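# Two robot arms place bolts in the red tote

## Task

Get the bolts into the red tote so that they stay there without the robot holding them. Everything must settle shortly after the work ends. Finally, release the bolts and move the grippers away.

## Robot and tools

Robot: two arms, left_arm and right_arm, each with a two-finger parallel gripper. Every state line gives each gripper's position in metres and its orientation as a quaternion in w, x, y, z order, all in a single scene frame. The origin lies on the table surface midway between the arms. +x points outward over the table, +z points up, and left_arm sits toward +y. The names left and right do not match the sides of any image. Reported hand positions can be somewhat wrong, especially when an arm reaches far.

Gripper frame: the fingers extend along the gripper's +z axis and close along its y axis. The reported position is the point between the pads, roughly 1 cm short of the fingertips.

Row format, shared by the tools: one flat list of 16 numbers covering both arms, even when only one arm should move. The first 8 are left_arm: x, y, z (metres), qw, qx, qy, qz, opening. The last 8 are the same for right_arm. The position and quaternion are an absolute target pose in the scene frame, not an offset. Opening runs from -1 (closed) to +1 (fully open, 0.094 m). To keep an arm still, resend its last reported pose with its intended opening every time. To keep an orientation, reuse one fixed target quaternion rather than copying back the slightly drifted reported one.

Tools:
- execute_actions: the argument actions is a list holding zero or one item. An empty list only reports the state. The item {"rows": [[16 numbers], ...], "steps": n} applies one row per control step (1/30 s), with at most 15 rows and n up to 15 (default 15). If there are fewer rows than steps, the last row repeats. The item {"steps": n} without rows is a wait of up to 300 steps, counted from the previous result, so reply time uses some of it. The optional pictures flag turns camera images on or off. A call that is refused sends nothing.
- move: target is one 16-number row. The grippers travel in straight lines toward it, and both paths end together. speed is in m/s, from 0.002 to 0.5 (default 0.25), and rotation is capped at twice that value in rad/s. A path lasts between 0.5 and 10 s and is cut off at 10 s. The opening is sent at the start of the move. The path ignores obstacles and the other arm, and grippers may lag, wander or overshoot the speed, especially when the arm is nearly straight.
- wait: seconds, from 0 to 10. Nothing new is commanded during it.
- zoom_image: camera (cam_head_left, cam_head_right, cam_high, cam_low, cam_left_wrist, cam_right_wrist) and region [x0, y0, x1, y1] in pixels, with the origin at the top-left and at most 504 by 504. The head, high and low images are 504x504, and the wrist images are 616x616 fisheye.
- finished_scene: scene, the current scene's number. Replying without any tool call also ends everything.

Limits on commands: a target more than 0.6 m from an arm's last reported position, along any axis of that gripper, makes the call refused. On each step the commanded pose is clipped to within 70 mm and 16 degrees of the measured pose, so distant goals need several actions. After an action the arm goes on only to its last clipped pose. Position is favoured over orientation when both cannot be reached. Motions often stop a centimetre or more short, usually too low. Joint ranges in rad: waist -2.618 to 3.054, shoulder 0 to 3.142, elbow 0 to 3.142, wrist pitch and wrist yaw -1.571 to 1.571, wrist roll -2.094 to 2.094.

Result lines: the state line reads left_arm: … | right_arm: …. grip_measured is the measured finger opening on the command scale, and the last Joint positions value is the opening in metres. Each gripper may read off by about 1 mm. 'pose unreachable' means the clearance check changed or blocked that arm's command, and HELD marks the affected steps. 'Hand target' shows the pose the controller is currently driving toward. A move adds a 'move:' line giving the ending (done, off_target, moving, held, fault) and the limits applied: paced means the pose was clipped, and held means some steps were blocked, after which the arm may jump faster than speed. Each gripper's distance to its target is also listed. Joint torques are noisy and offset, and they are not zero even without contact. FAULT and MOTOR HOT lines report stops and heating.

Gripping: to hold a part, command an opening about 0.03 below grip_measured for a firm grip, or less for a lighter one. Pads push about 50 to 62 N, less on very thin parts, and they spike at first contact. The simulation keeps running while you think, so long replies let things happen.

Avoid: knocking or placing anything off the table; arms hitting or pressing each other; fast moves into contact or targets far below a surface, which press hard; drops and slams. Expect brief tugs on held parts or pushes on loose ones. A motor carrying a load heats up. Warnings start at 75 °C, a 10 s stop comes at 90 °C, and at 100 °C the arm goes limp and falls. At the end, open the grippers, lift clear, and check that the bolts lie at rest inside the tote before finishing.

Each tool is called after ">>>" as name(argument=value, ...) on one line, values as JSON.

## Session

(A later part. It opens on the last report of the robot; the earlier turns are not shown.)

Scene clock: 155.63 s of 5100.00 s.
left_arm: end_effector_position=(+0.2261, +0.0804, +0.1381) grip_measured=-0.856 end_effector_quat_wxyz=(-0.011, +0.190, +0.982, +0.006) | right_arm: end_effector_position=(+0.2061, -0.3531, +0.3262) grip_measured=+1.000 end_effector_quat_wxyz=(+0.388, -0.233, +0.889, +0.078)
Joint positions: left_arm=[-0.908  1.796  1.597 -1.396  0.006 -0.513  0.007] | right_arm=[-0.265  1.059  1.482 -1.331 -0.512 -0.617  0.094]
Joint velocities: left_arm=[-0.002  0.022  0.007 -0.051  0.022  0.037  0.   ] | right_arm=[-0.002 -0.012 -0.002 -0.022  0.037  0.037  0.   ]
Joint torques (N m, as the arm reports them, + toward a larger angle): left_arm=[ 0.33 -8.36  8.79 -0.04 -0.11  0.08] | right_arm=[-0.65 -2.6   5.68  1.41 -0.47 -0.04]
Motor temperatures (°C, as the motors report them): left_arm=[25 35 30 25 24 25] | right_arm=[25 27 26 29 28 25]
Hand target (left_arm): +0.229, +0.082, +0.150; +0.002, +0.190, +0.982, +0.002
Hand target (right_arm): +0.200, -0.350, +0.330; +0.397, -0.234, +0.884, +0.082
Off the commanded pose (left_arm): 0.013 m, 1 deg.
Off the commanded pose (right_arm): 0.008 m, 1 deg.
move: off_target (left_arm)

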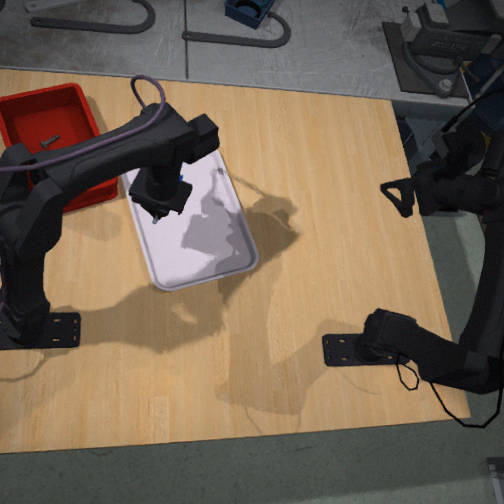

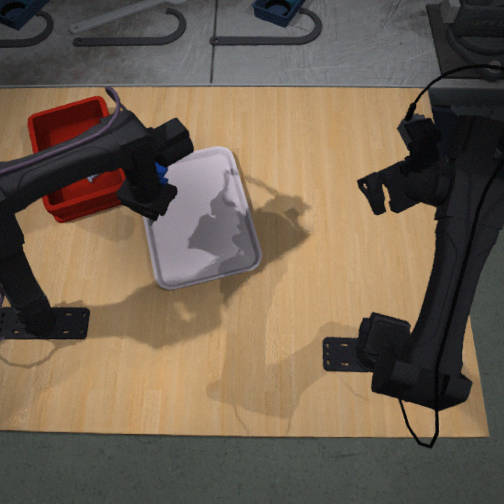

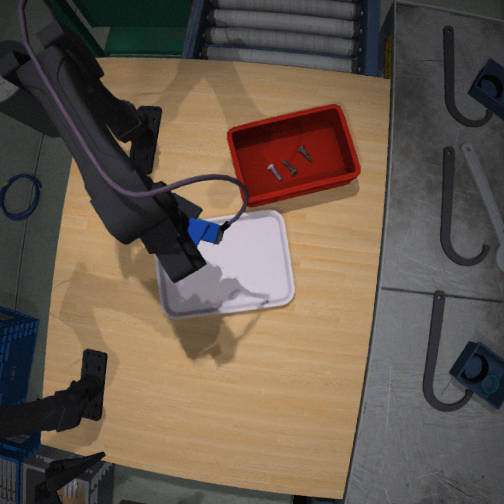

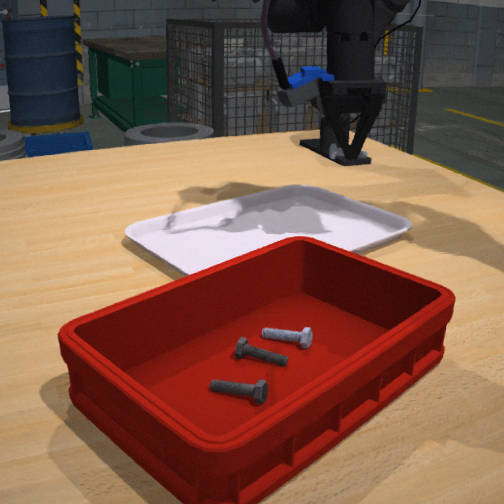

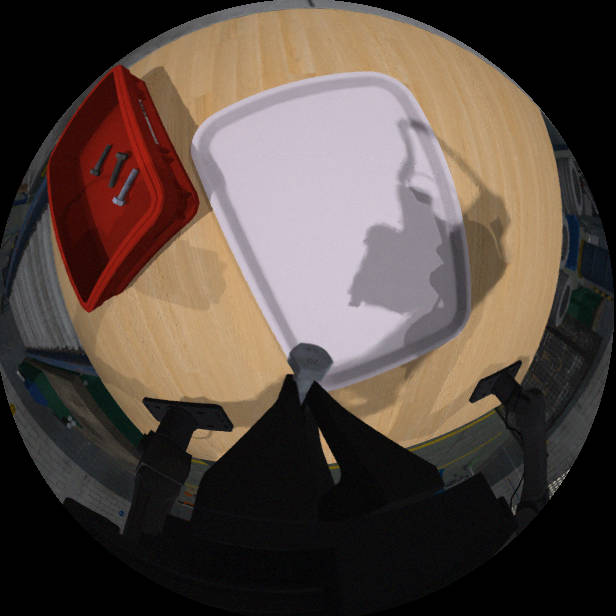

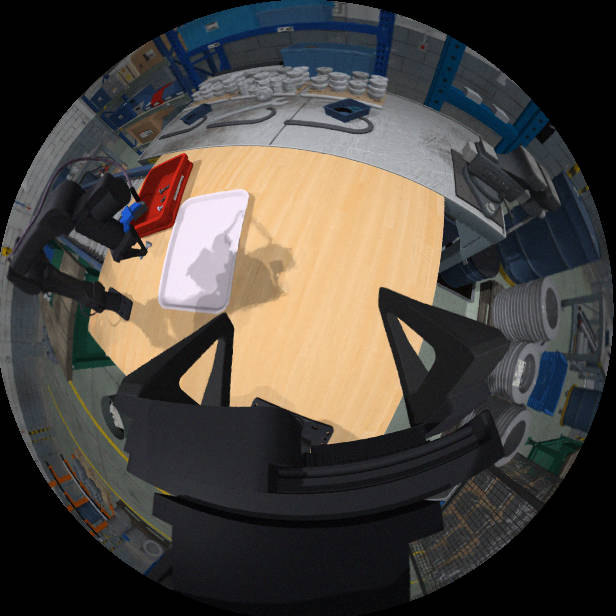

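>>> move(target=[0.395,0.32,0.15,0,-0.13,0.99,0,-0.885,0.2,-0.35,0.33,0.397,-0.234,0.884,0.082,1])

>>> move(target=[0.395,0.32,0.028,0,-0.13,0.99,0,-0.885,0.2,-0.35,0.33,0.397,-0.234,0.884,0.082,1], speed=0.12)

>>> move(target=[0.395,0.32,0.028,0,-0.13,0.99,0,-0.5,0.2,-0.35,0.33,0.397,-0.234,0.884,0.082,1])

>>> move(target=[0.37,0.31,0.16,0,-0.13,0.99,0,-0.5,0.2,-0.35,0.33,0.397,-0.234,0.884,0.082,1])

>>> move(target=[0.22,0.3,0.17,0,-0.13,0.99,0,-0.5,0.2,-0.35,0.33,0.397,-0.234,0.884,0.082,1])

Scene clock: 168.37 s of 5100.00 s.
left_arm: end_effector_position=(+0.3921, +0.3248, +0.1439) grip_measured=-0.856 end_effector_quat_wxyz=(-0.000, -0.135, +0.991, +0.006) | right_arm: end_effector_position=(+0.2061, -0.3531, +0.3262) grip_measured=+1.000 end_effector_quat_wxyz=(+0.388, -0.233, +0.889, +0.078)
Joint positions: left_arm=[-0.046  1.957  1.833 -1.449 -0.012 -0.303  0.007] | right_arm=[-0.265  1.059  1.482 -1.331 -0.512 -0.617  0.094]
Joint velocities: left_arm=[-0.012 -0.012 -0.007 -0.037  0.037 -0.007 -0.001] | right_arm=[-0.012 -0.007  0.007 -0.022  0.037  0.066  0.   ]
Joint torques (N m, as the arm reports them, + toward a larger angle): left_arm=[-0.22 -8.57  9.18  0.07 -0.04  0.08] | right_arm=[-0.53 -2.67  5.62  1.42 -0.45 -0.07]
Motor temperatures (°C, as the motors report them): left_arm=[25 34 31 25 24 25] | right_arm=[25 27 26 29 28 25]
Hand target (left_arm): +0.394, +0.324, +0.150; +0.004, -0.130, +0.991, +0.009
Hand target (right_arm): +0.200, -0.350, +0.330; +0.397, -0.234, +0.884, +0.082
Off the commanded pose (left_arm): 0.008 m, 1 deg.
Off the commanded pose (right_arm): 0.008 m, 1 deg.
After step 90, 7.87 s passed at rest.
move: done

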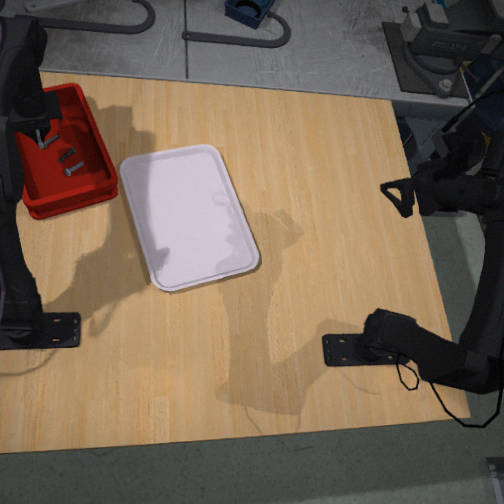

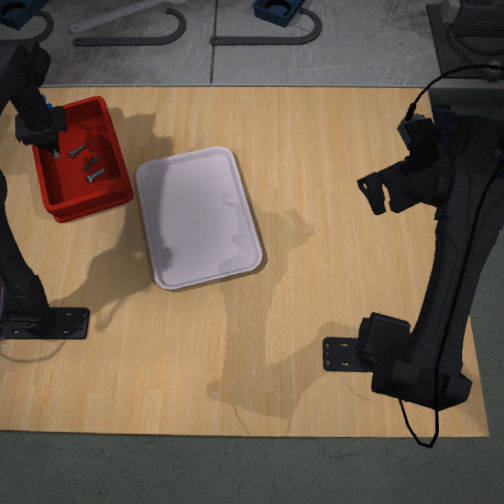

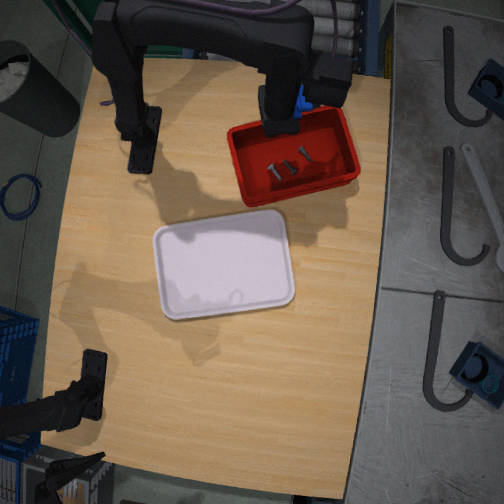

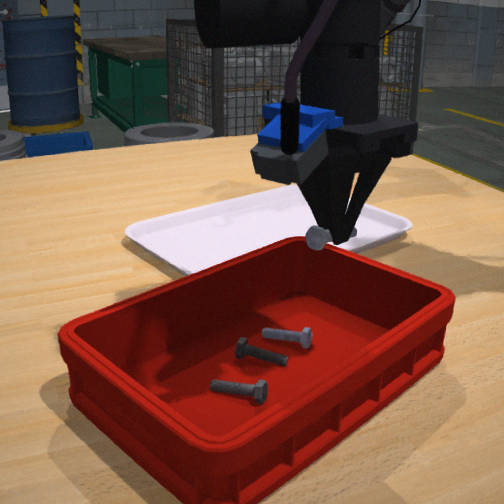

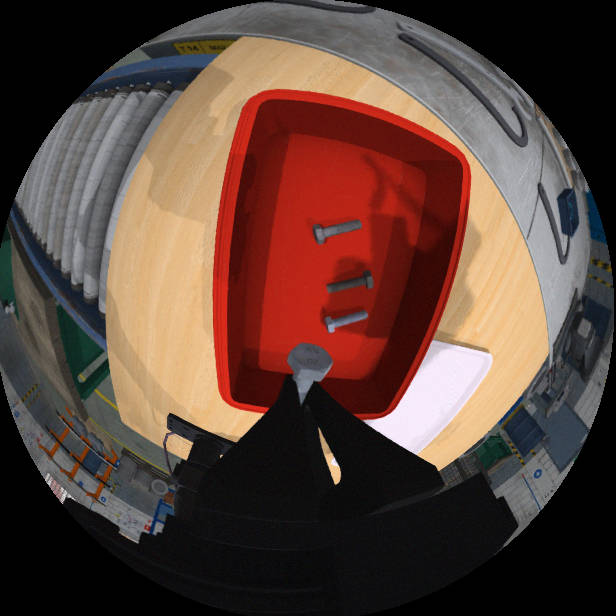

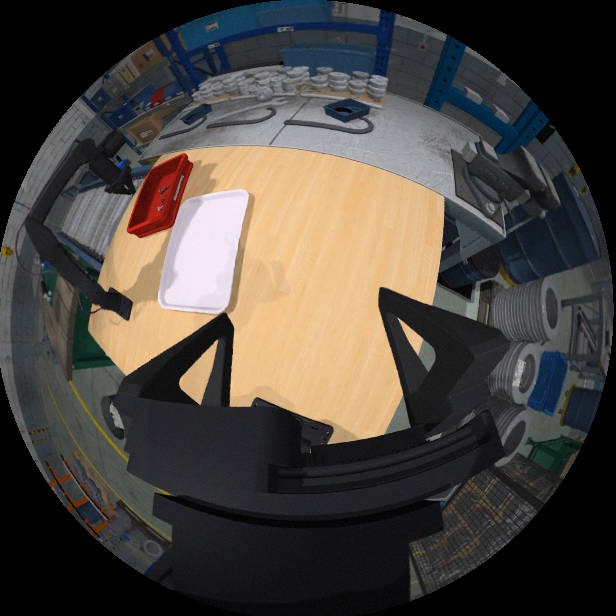

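Scene clock: 169.93 s of 5100.00 s.
left_arm: end_effector_position=(+0.3933, +0.3241, +0.0283) grip_measured=-0.856 end_effector_quat_wxyz=(-0.006, -0.135, +0.991, +0.005) | right_arm: end_effector_position=(+0.2061, -0.3531, +0.3262) grip_measured=+1.000 end_effector_quat_wxyz=(+0.388, -0.233, +0.889, +0.078)
Joint positions: left_arm=[-0.046  2.021  1.459 -1.023 -0.009 -0.303  0.007] | right_arm=[-0.265  1.059  1.482 -1.331 -0.512 -0.617  0.094]
Joint velocities: left_arm=[ 0.002 -0.002 -0.007  0.022  0.037 -0.022 -0.001] | right_arm=[ 0.002  0.002 -0.002  0.037  0.007  0.095  0.   ]
Joint torques (N m, as the arm reports them, + toward a larger angle): left_arm=[-0.36 -8.77  5.82  0.4   0.06  0.05] | right_arm=[-0.48 -2.56  5.59  1.41 -0.46 -0.06]
Motor temperatures (°C, as the motors report them): left_arm=[25 34 31 25 24 25] | right_arm=[25 27 26 29 28 25]
Hand target (left_arm): +0.396, +0.320, +0.028; -0.000, -0.130, +0.991, -0.000
Hand target (right_arm): +0.200, -0.350, +0.330; +0.397, -0.234, +0.884, +0.082
Off the commanded pose (left_arm): 0.004 m, 1 deg.
Off the commanded pose (right_arm): 0.008 m, 1 deg.
move: done

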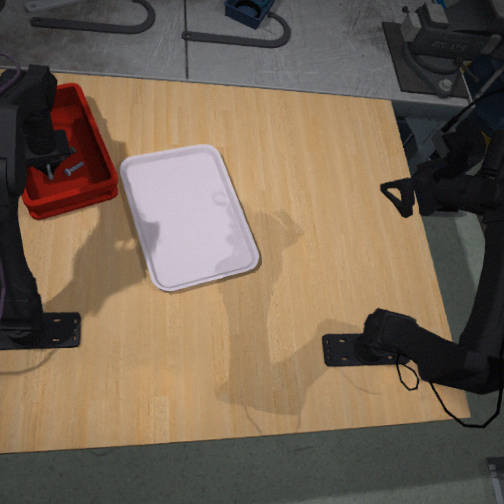

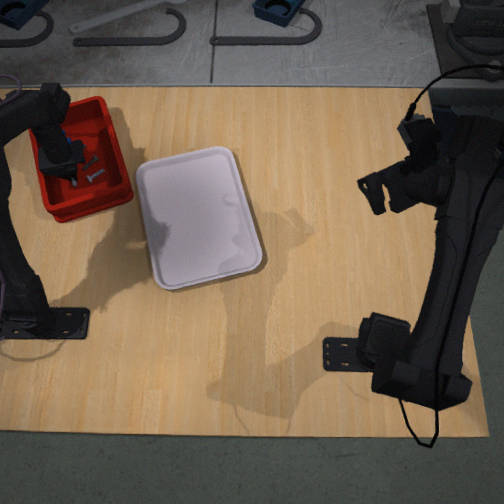

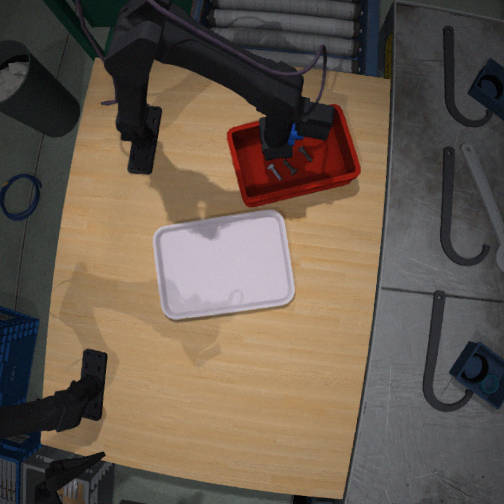

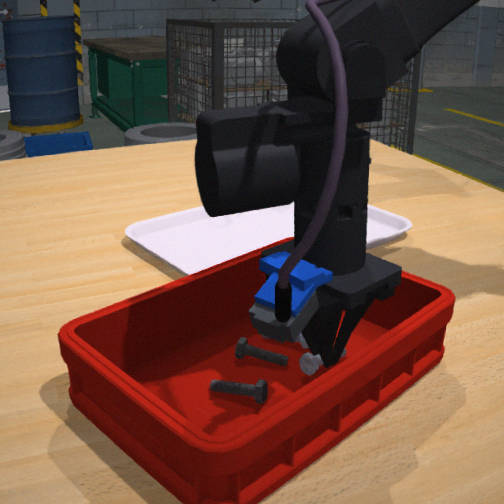

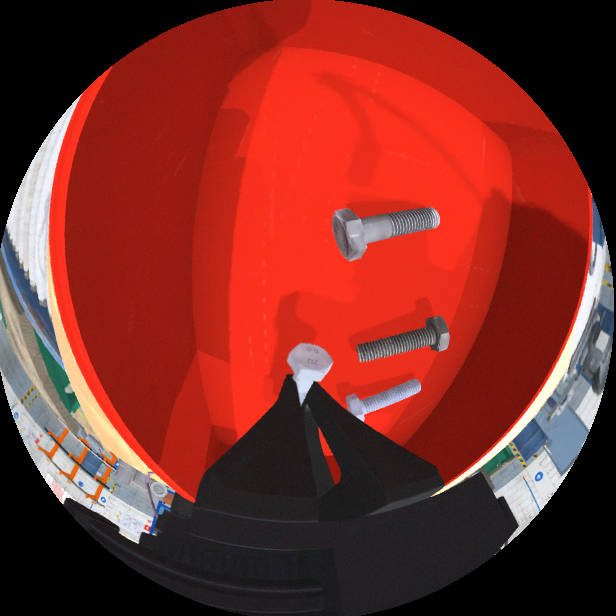

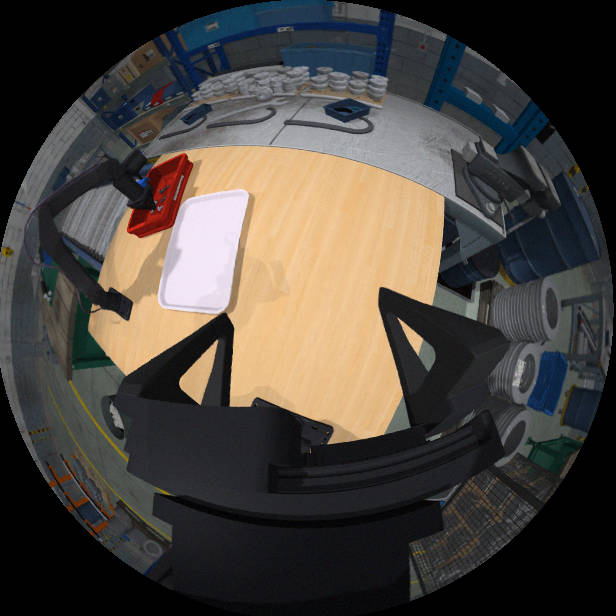

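Scene clock: 170.63 s of 5100.00 s.
left_arm: end_effector_position=(+0.3939, +0.3240, +0.0283) grip_measured=-0.503 end_effector_quat_wxyz=(-0.005, -0.135, +0.991, +0.005) | right_arm: end_effector_position=(+0.2061, -0.3531, +0.3262) grip_measured=+1.000 end_effector_quat_wxyz=(+0.388, -0.233, +0.889, +0.078)
Joint positions: left_arm=[-0.046  2.021  1.459 -1.021 -0.009 -0.303  0.023] | right_arm=[-0.265  1.059  1.482 -1.331 -0.512 -0.617  0.094]
Joint velocities: left_arm=[-0.017 -0.007  0.002 -0.007 -0.022 -0.007 -0.001] | right_arm=[ 0.002  0.002 -0.007  0.037 -0.051  0.022  0.   ]
Joint torques (N m, as the arm reports them, + toward a larger angle): left_arm=[-0.43 -9.28  5.33  0.39  0.09  0.09] | right_arm=[-0.6  -2.67  5.6   1.41 -0.47 -0.04]
Motor temperatures (°C, as the motors report them): left_arm=[25 34 31 25 24 25] | right_arm=[25 27 26 29 28 25]
Hand target (left_arm): +0.395, +0.320, +0.028; -0.000, -0.130, +0.991, -0.000
Hand target (right_arm): +0.200, -0.350, +0.330; +0.397, -0.234, +0.884, +0.082
Off the commanded pose (left_arm): 0.004 m, 1 deg.
Off the commanded pose (right_arm): 0.008 m, 1 deg.
move: done

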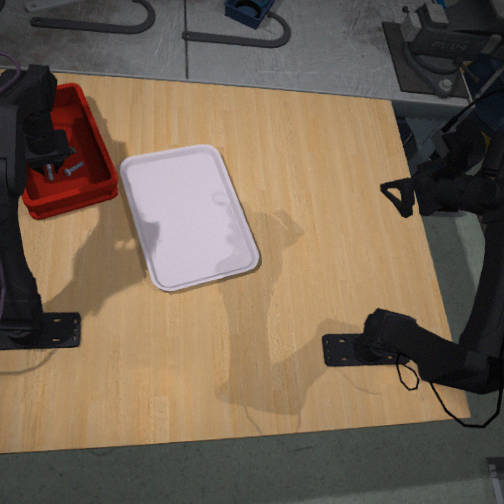

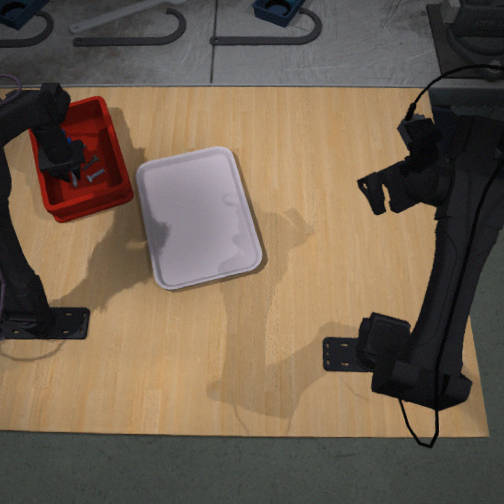

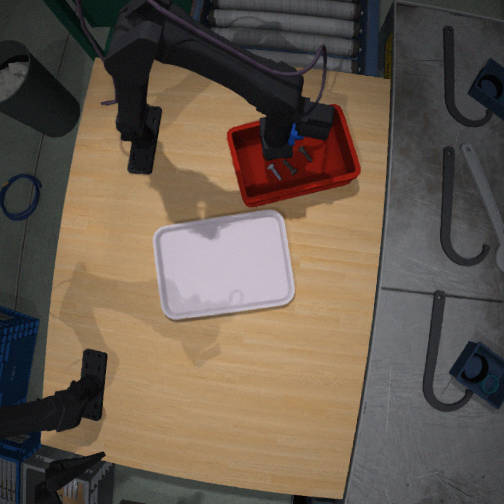

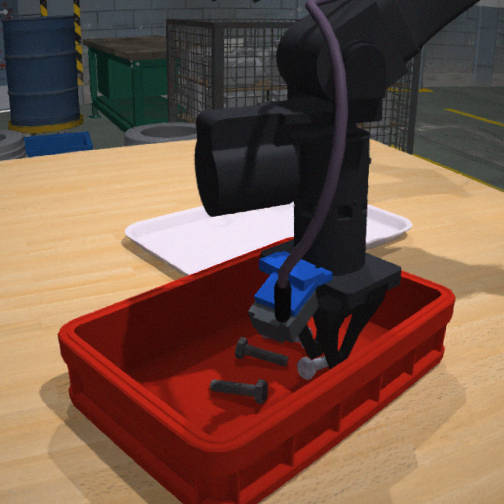

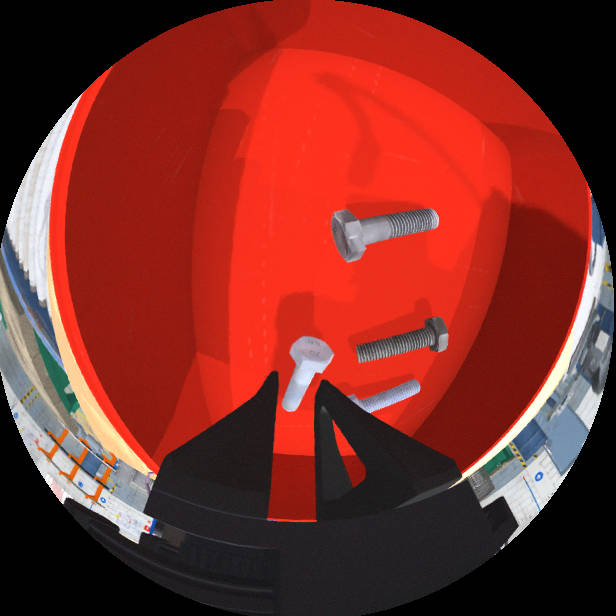

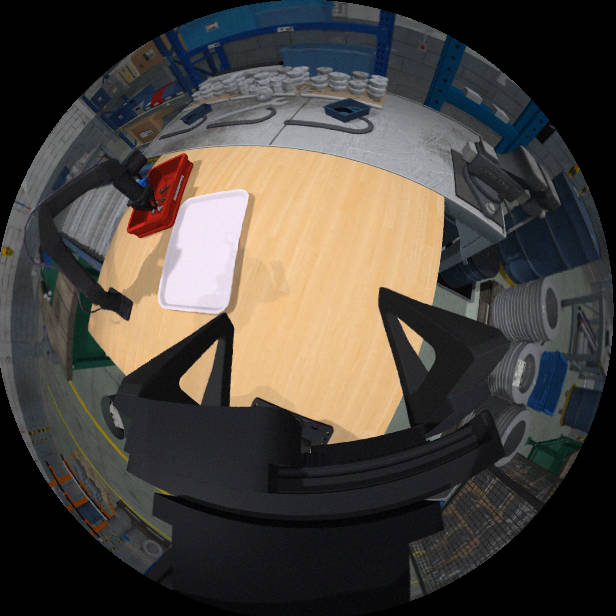

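Scene clock: 171.90 s of 5100.00 s.
left_arm: end_effector_position=(+0.3689, +0.3147, +0.1496) grip_measured=-0.503 end_effector_quat_wxyz=(-0.009, -0.132, +0.991, +0.006) | right_arm: end_effector_position=(+0.2061, -0.3531, +0.3262) grip_measured=+1.000 end_effector_quat_wxyz=(+0.388, -0.233, +0.889, +0.078)
Joint positions: left_arm=[-0.075  1.881  1.752 -1.461 -0.008 -0.328  0.023] | right_arm=[-0.265  1.059  1.482 -1.331 -0.512 -0.617  0.094]
Joint velocities: left_arm=[-0.007 -0.002  0.012 -0.051  0.022 -0.007  0.   ] | right_arm=[ 0.007 -0.017 -0.002 -0.051  0.066 -0.007  0.   ]
Joint torques (N m, as the arm reports them, + toward a larger angle): left_arm=[-0.54 -8.85  8.75 -0.03  0.03 -0.04] | right_arm=[-0.61 -2.62  5.66  1.41 -0.46 -0.05]
Motor temperatures (°C, as the motors report them): left_arm=[25 34 31 25 24 25] | right_arm=[25 27 26 29 28 25]
Hand target (left_arm): +0.369, +0.310, +0.160; -0.000, -0.130, +0.991, -0.000
Hand target (right_arm): +0.200, -0.350, +0.330; +0.397, -0.234, +0.884, +0.082
Off the commanded pose (left_arm): 0.011 m, 1 deg.
Off the commanded pose (right_arm): 0.008 m, 1 deg.
move: off_target (left_arm)

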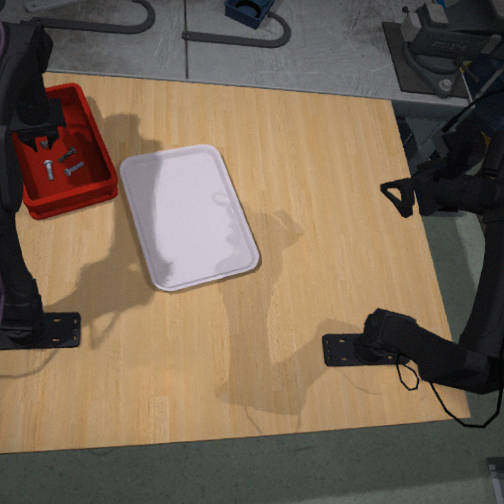

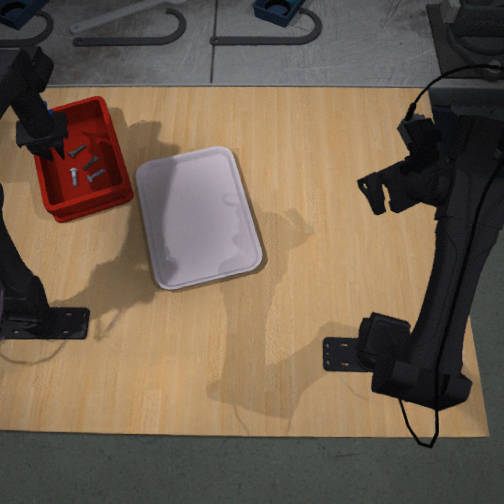

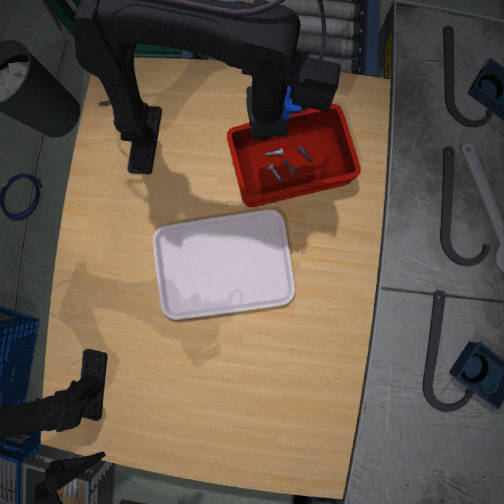

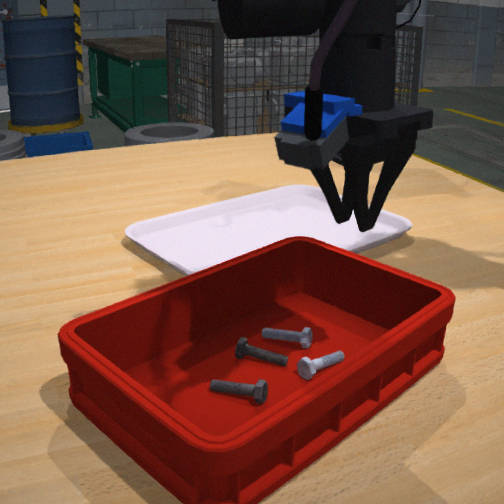

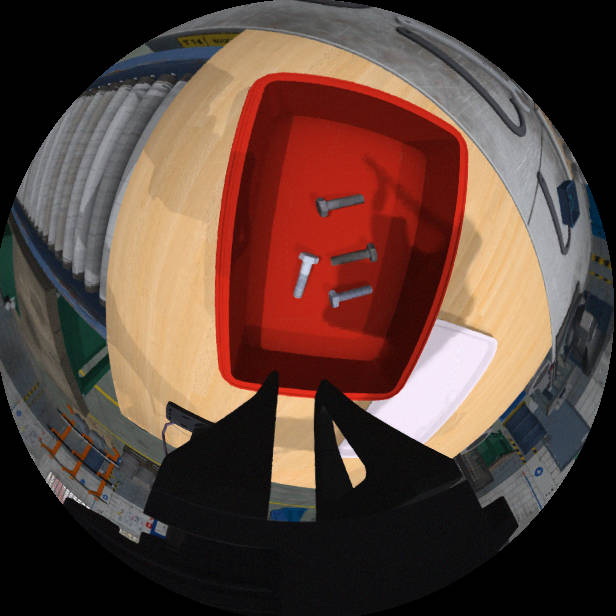

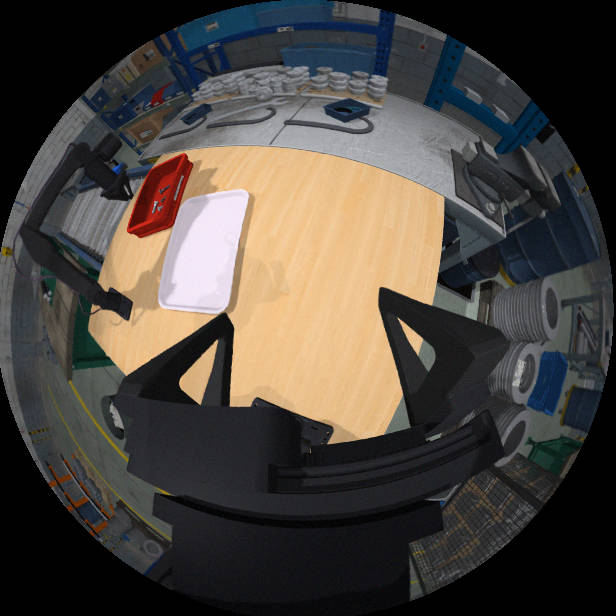

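Scene clock: 173.00 s of 5100.00 s.
left_arm: end_effector_position=(+0.2267, +0.3008, +0.1680) grip_measured=-0.503 end_effector_quat_wxyz=(+0.003, -0.131, +0.991, +0.001) | right_arm: end_effector_position=(+0.2061, -0.3531, +0.3262) grip_measured=+1.000 end_effector_quat_wxyz=(+0.388, -0.233, +0.889, +0.078)
Joint positions: left_arm=[-0.182  1.329  1.254 -1.492 -0.004 -0.432  0.023] | right_arm=[-0.265  1.059  1.482 -1.331 -0.512 -0.617  0.094]
Joint velocities: left_arm=[-0.007  0.002  0.002  0.007  0.007 -0.022 -0.   ] | right_arm=[ 0.007  0.002  0.012  0.037 -0.037  0.007  0.   ]
Joint torques (N m, as the arm reports them, + toward a larger angle): left_arm=[-0.73 -4.58  5.48  0.12  0.05 -0.06] | right_arm=[-0.6  -2.6   5.65  1.42 -0.47 -0.03]
Motor temperatures (°C, as the motors report them): left_arm=[25 34 31 25 24 25] | right_arm=[25 27 26 29 28 25]
Hand target (left_arm): +0.220, +0.299, +0.169; -0.000, -0.130, +0.991, -0.001
Hand target (right_arm): +0.200, -0.350, +0.330; +0.397, -0.234, +0.884, +0.082
Off the commanded pose (left_arm): 0.007 m, 0 deg.
Off the commanded pose (right_arm): 0.008 m, 1 deg.
move: done

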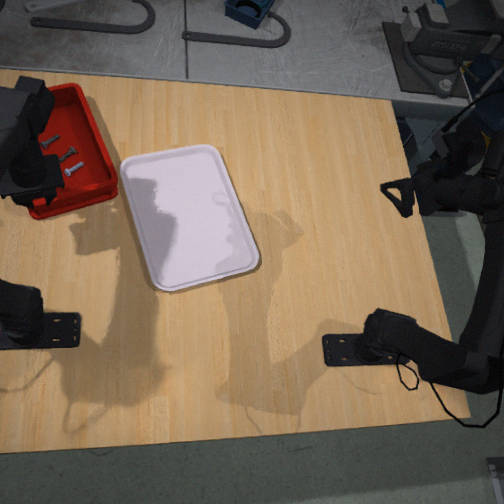

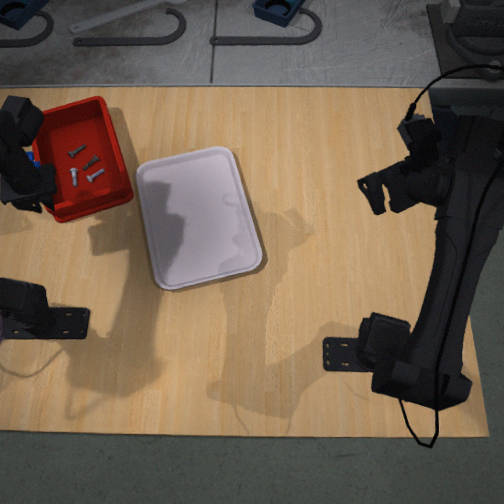

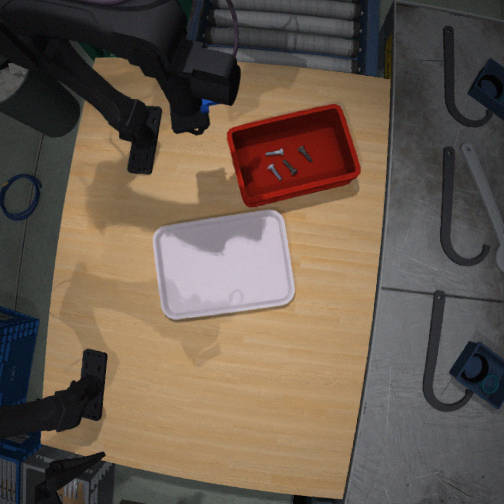

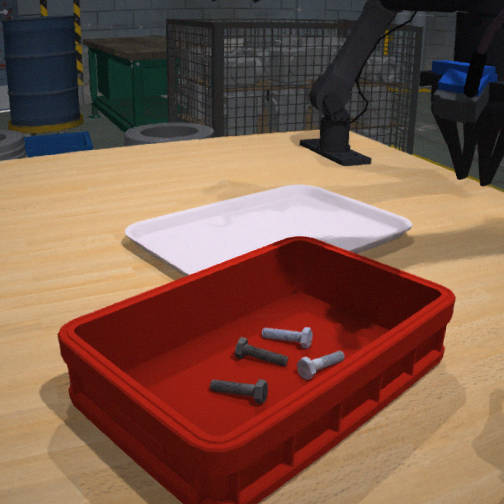

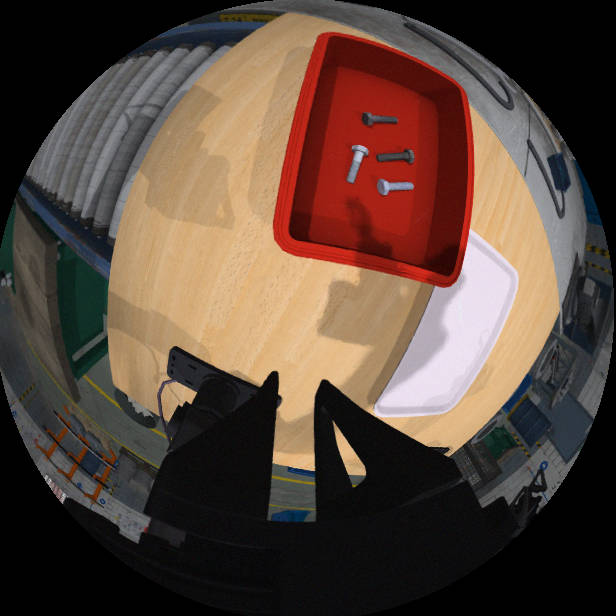

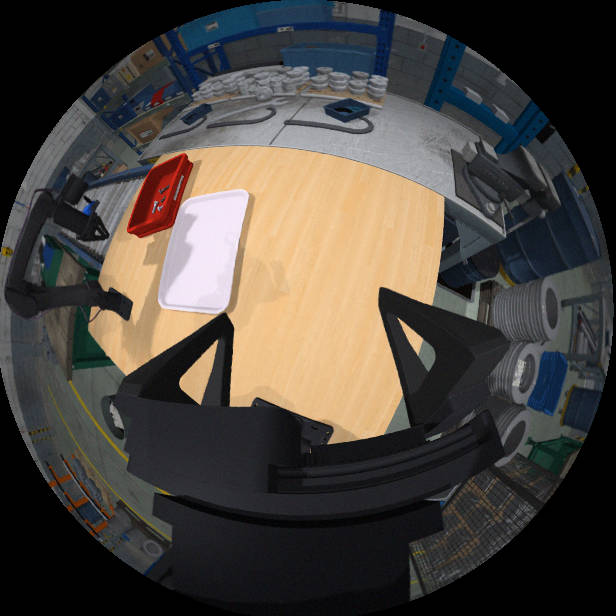

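>>> finished_scene(scene=1)

The scene is finished: the task was done.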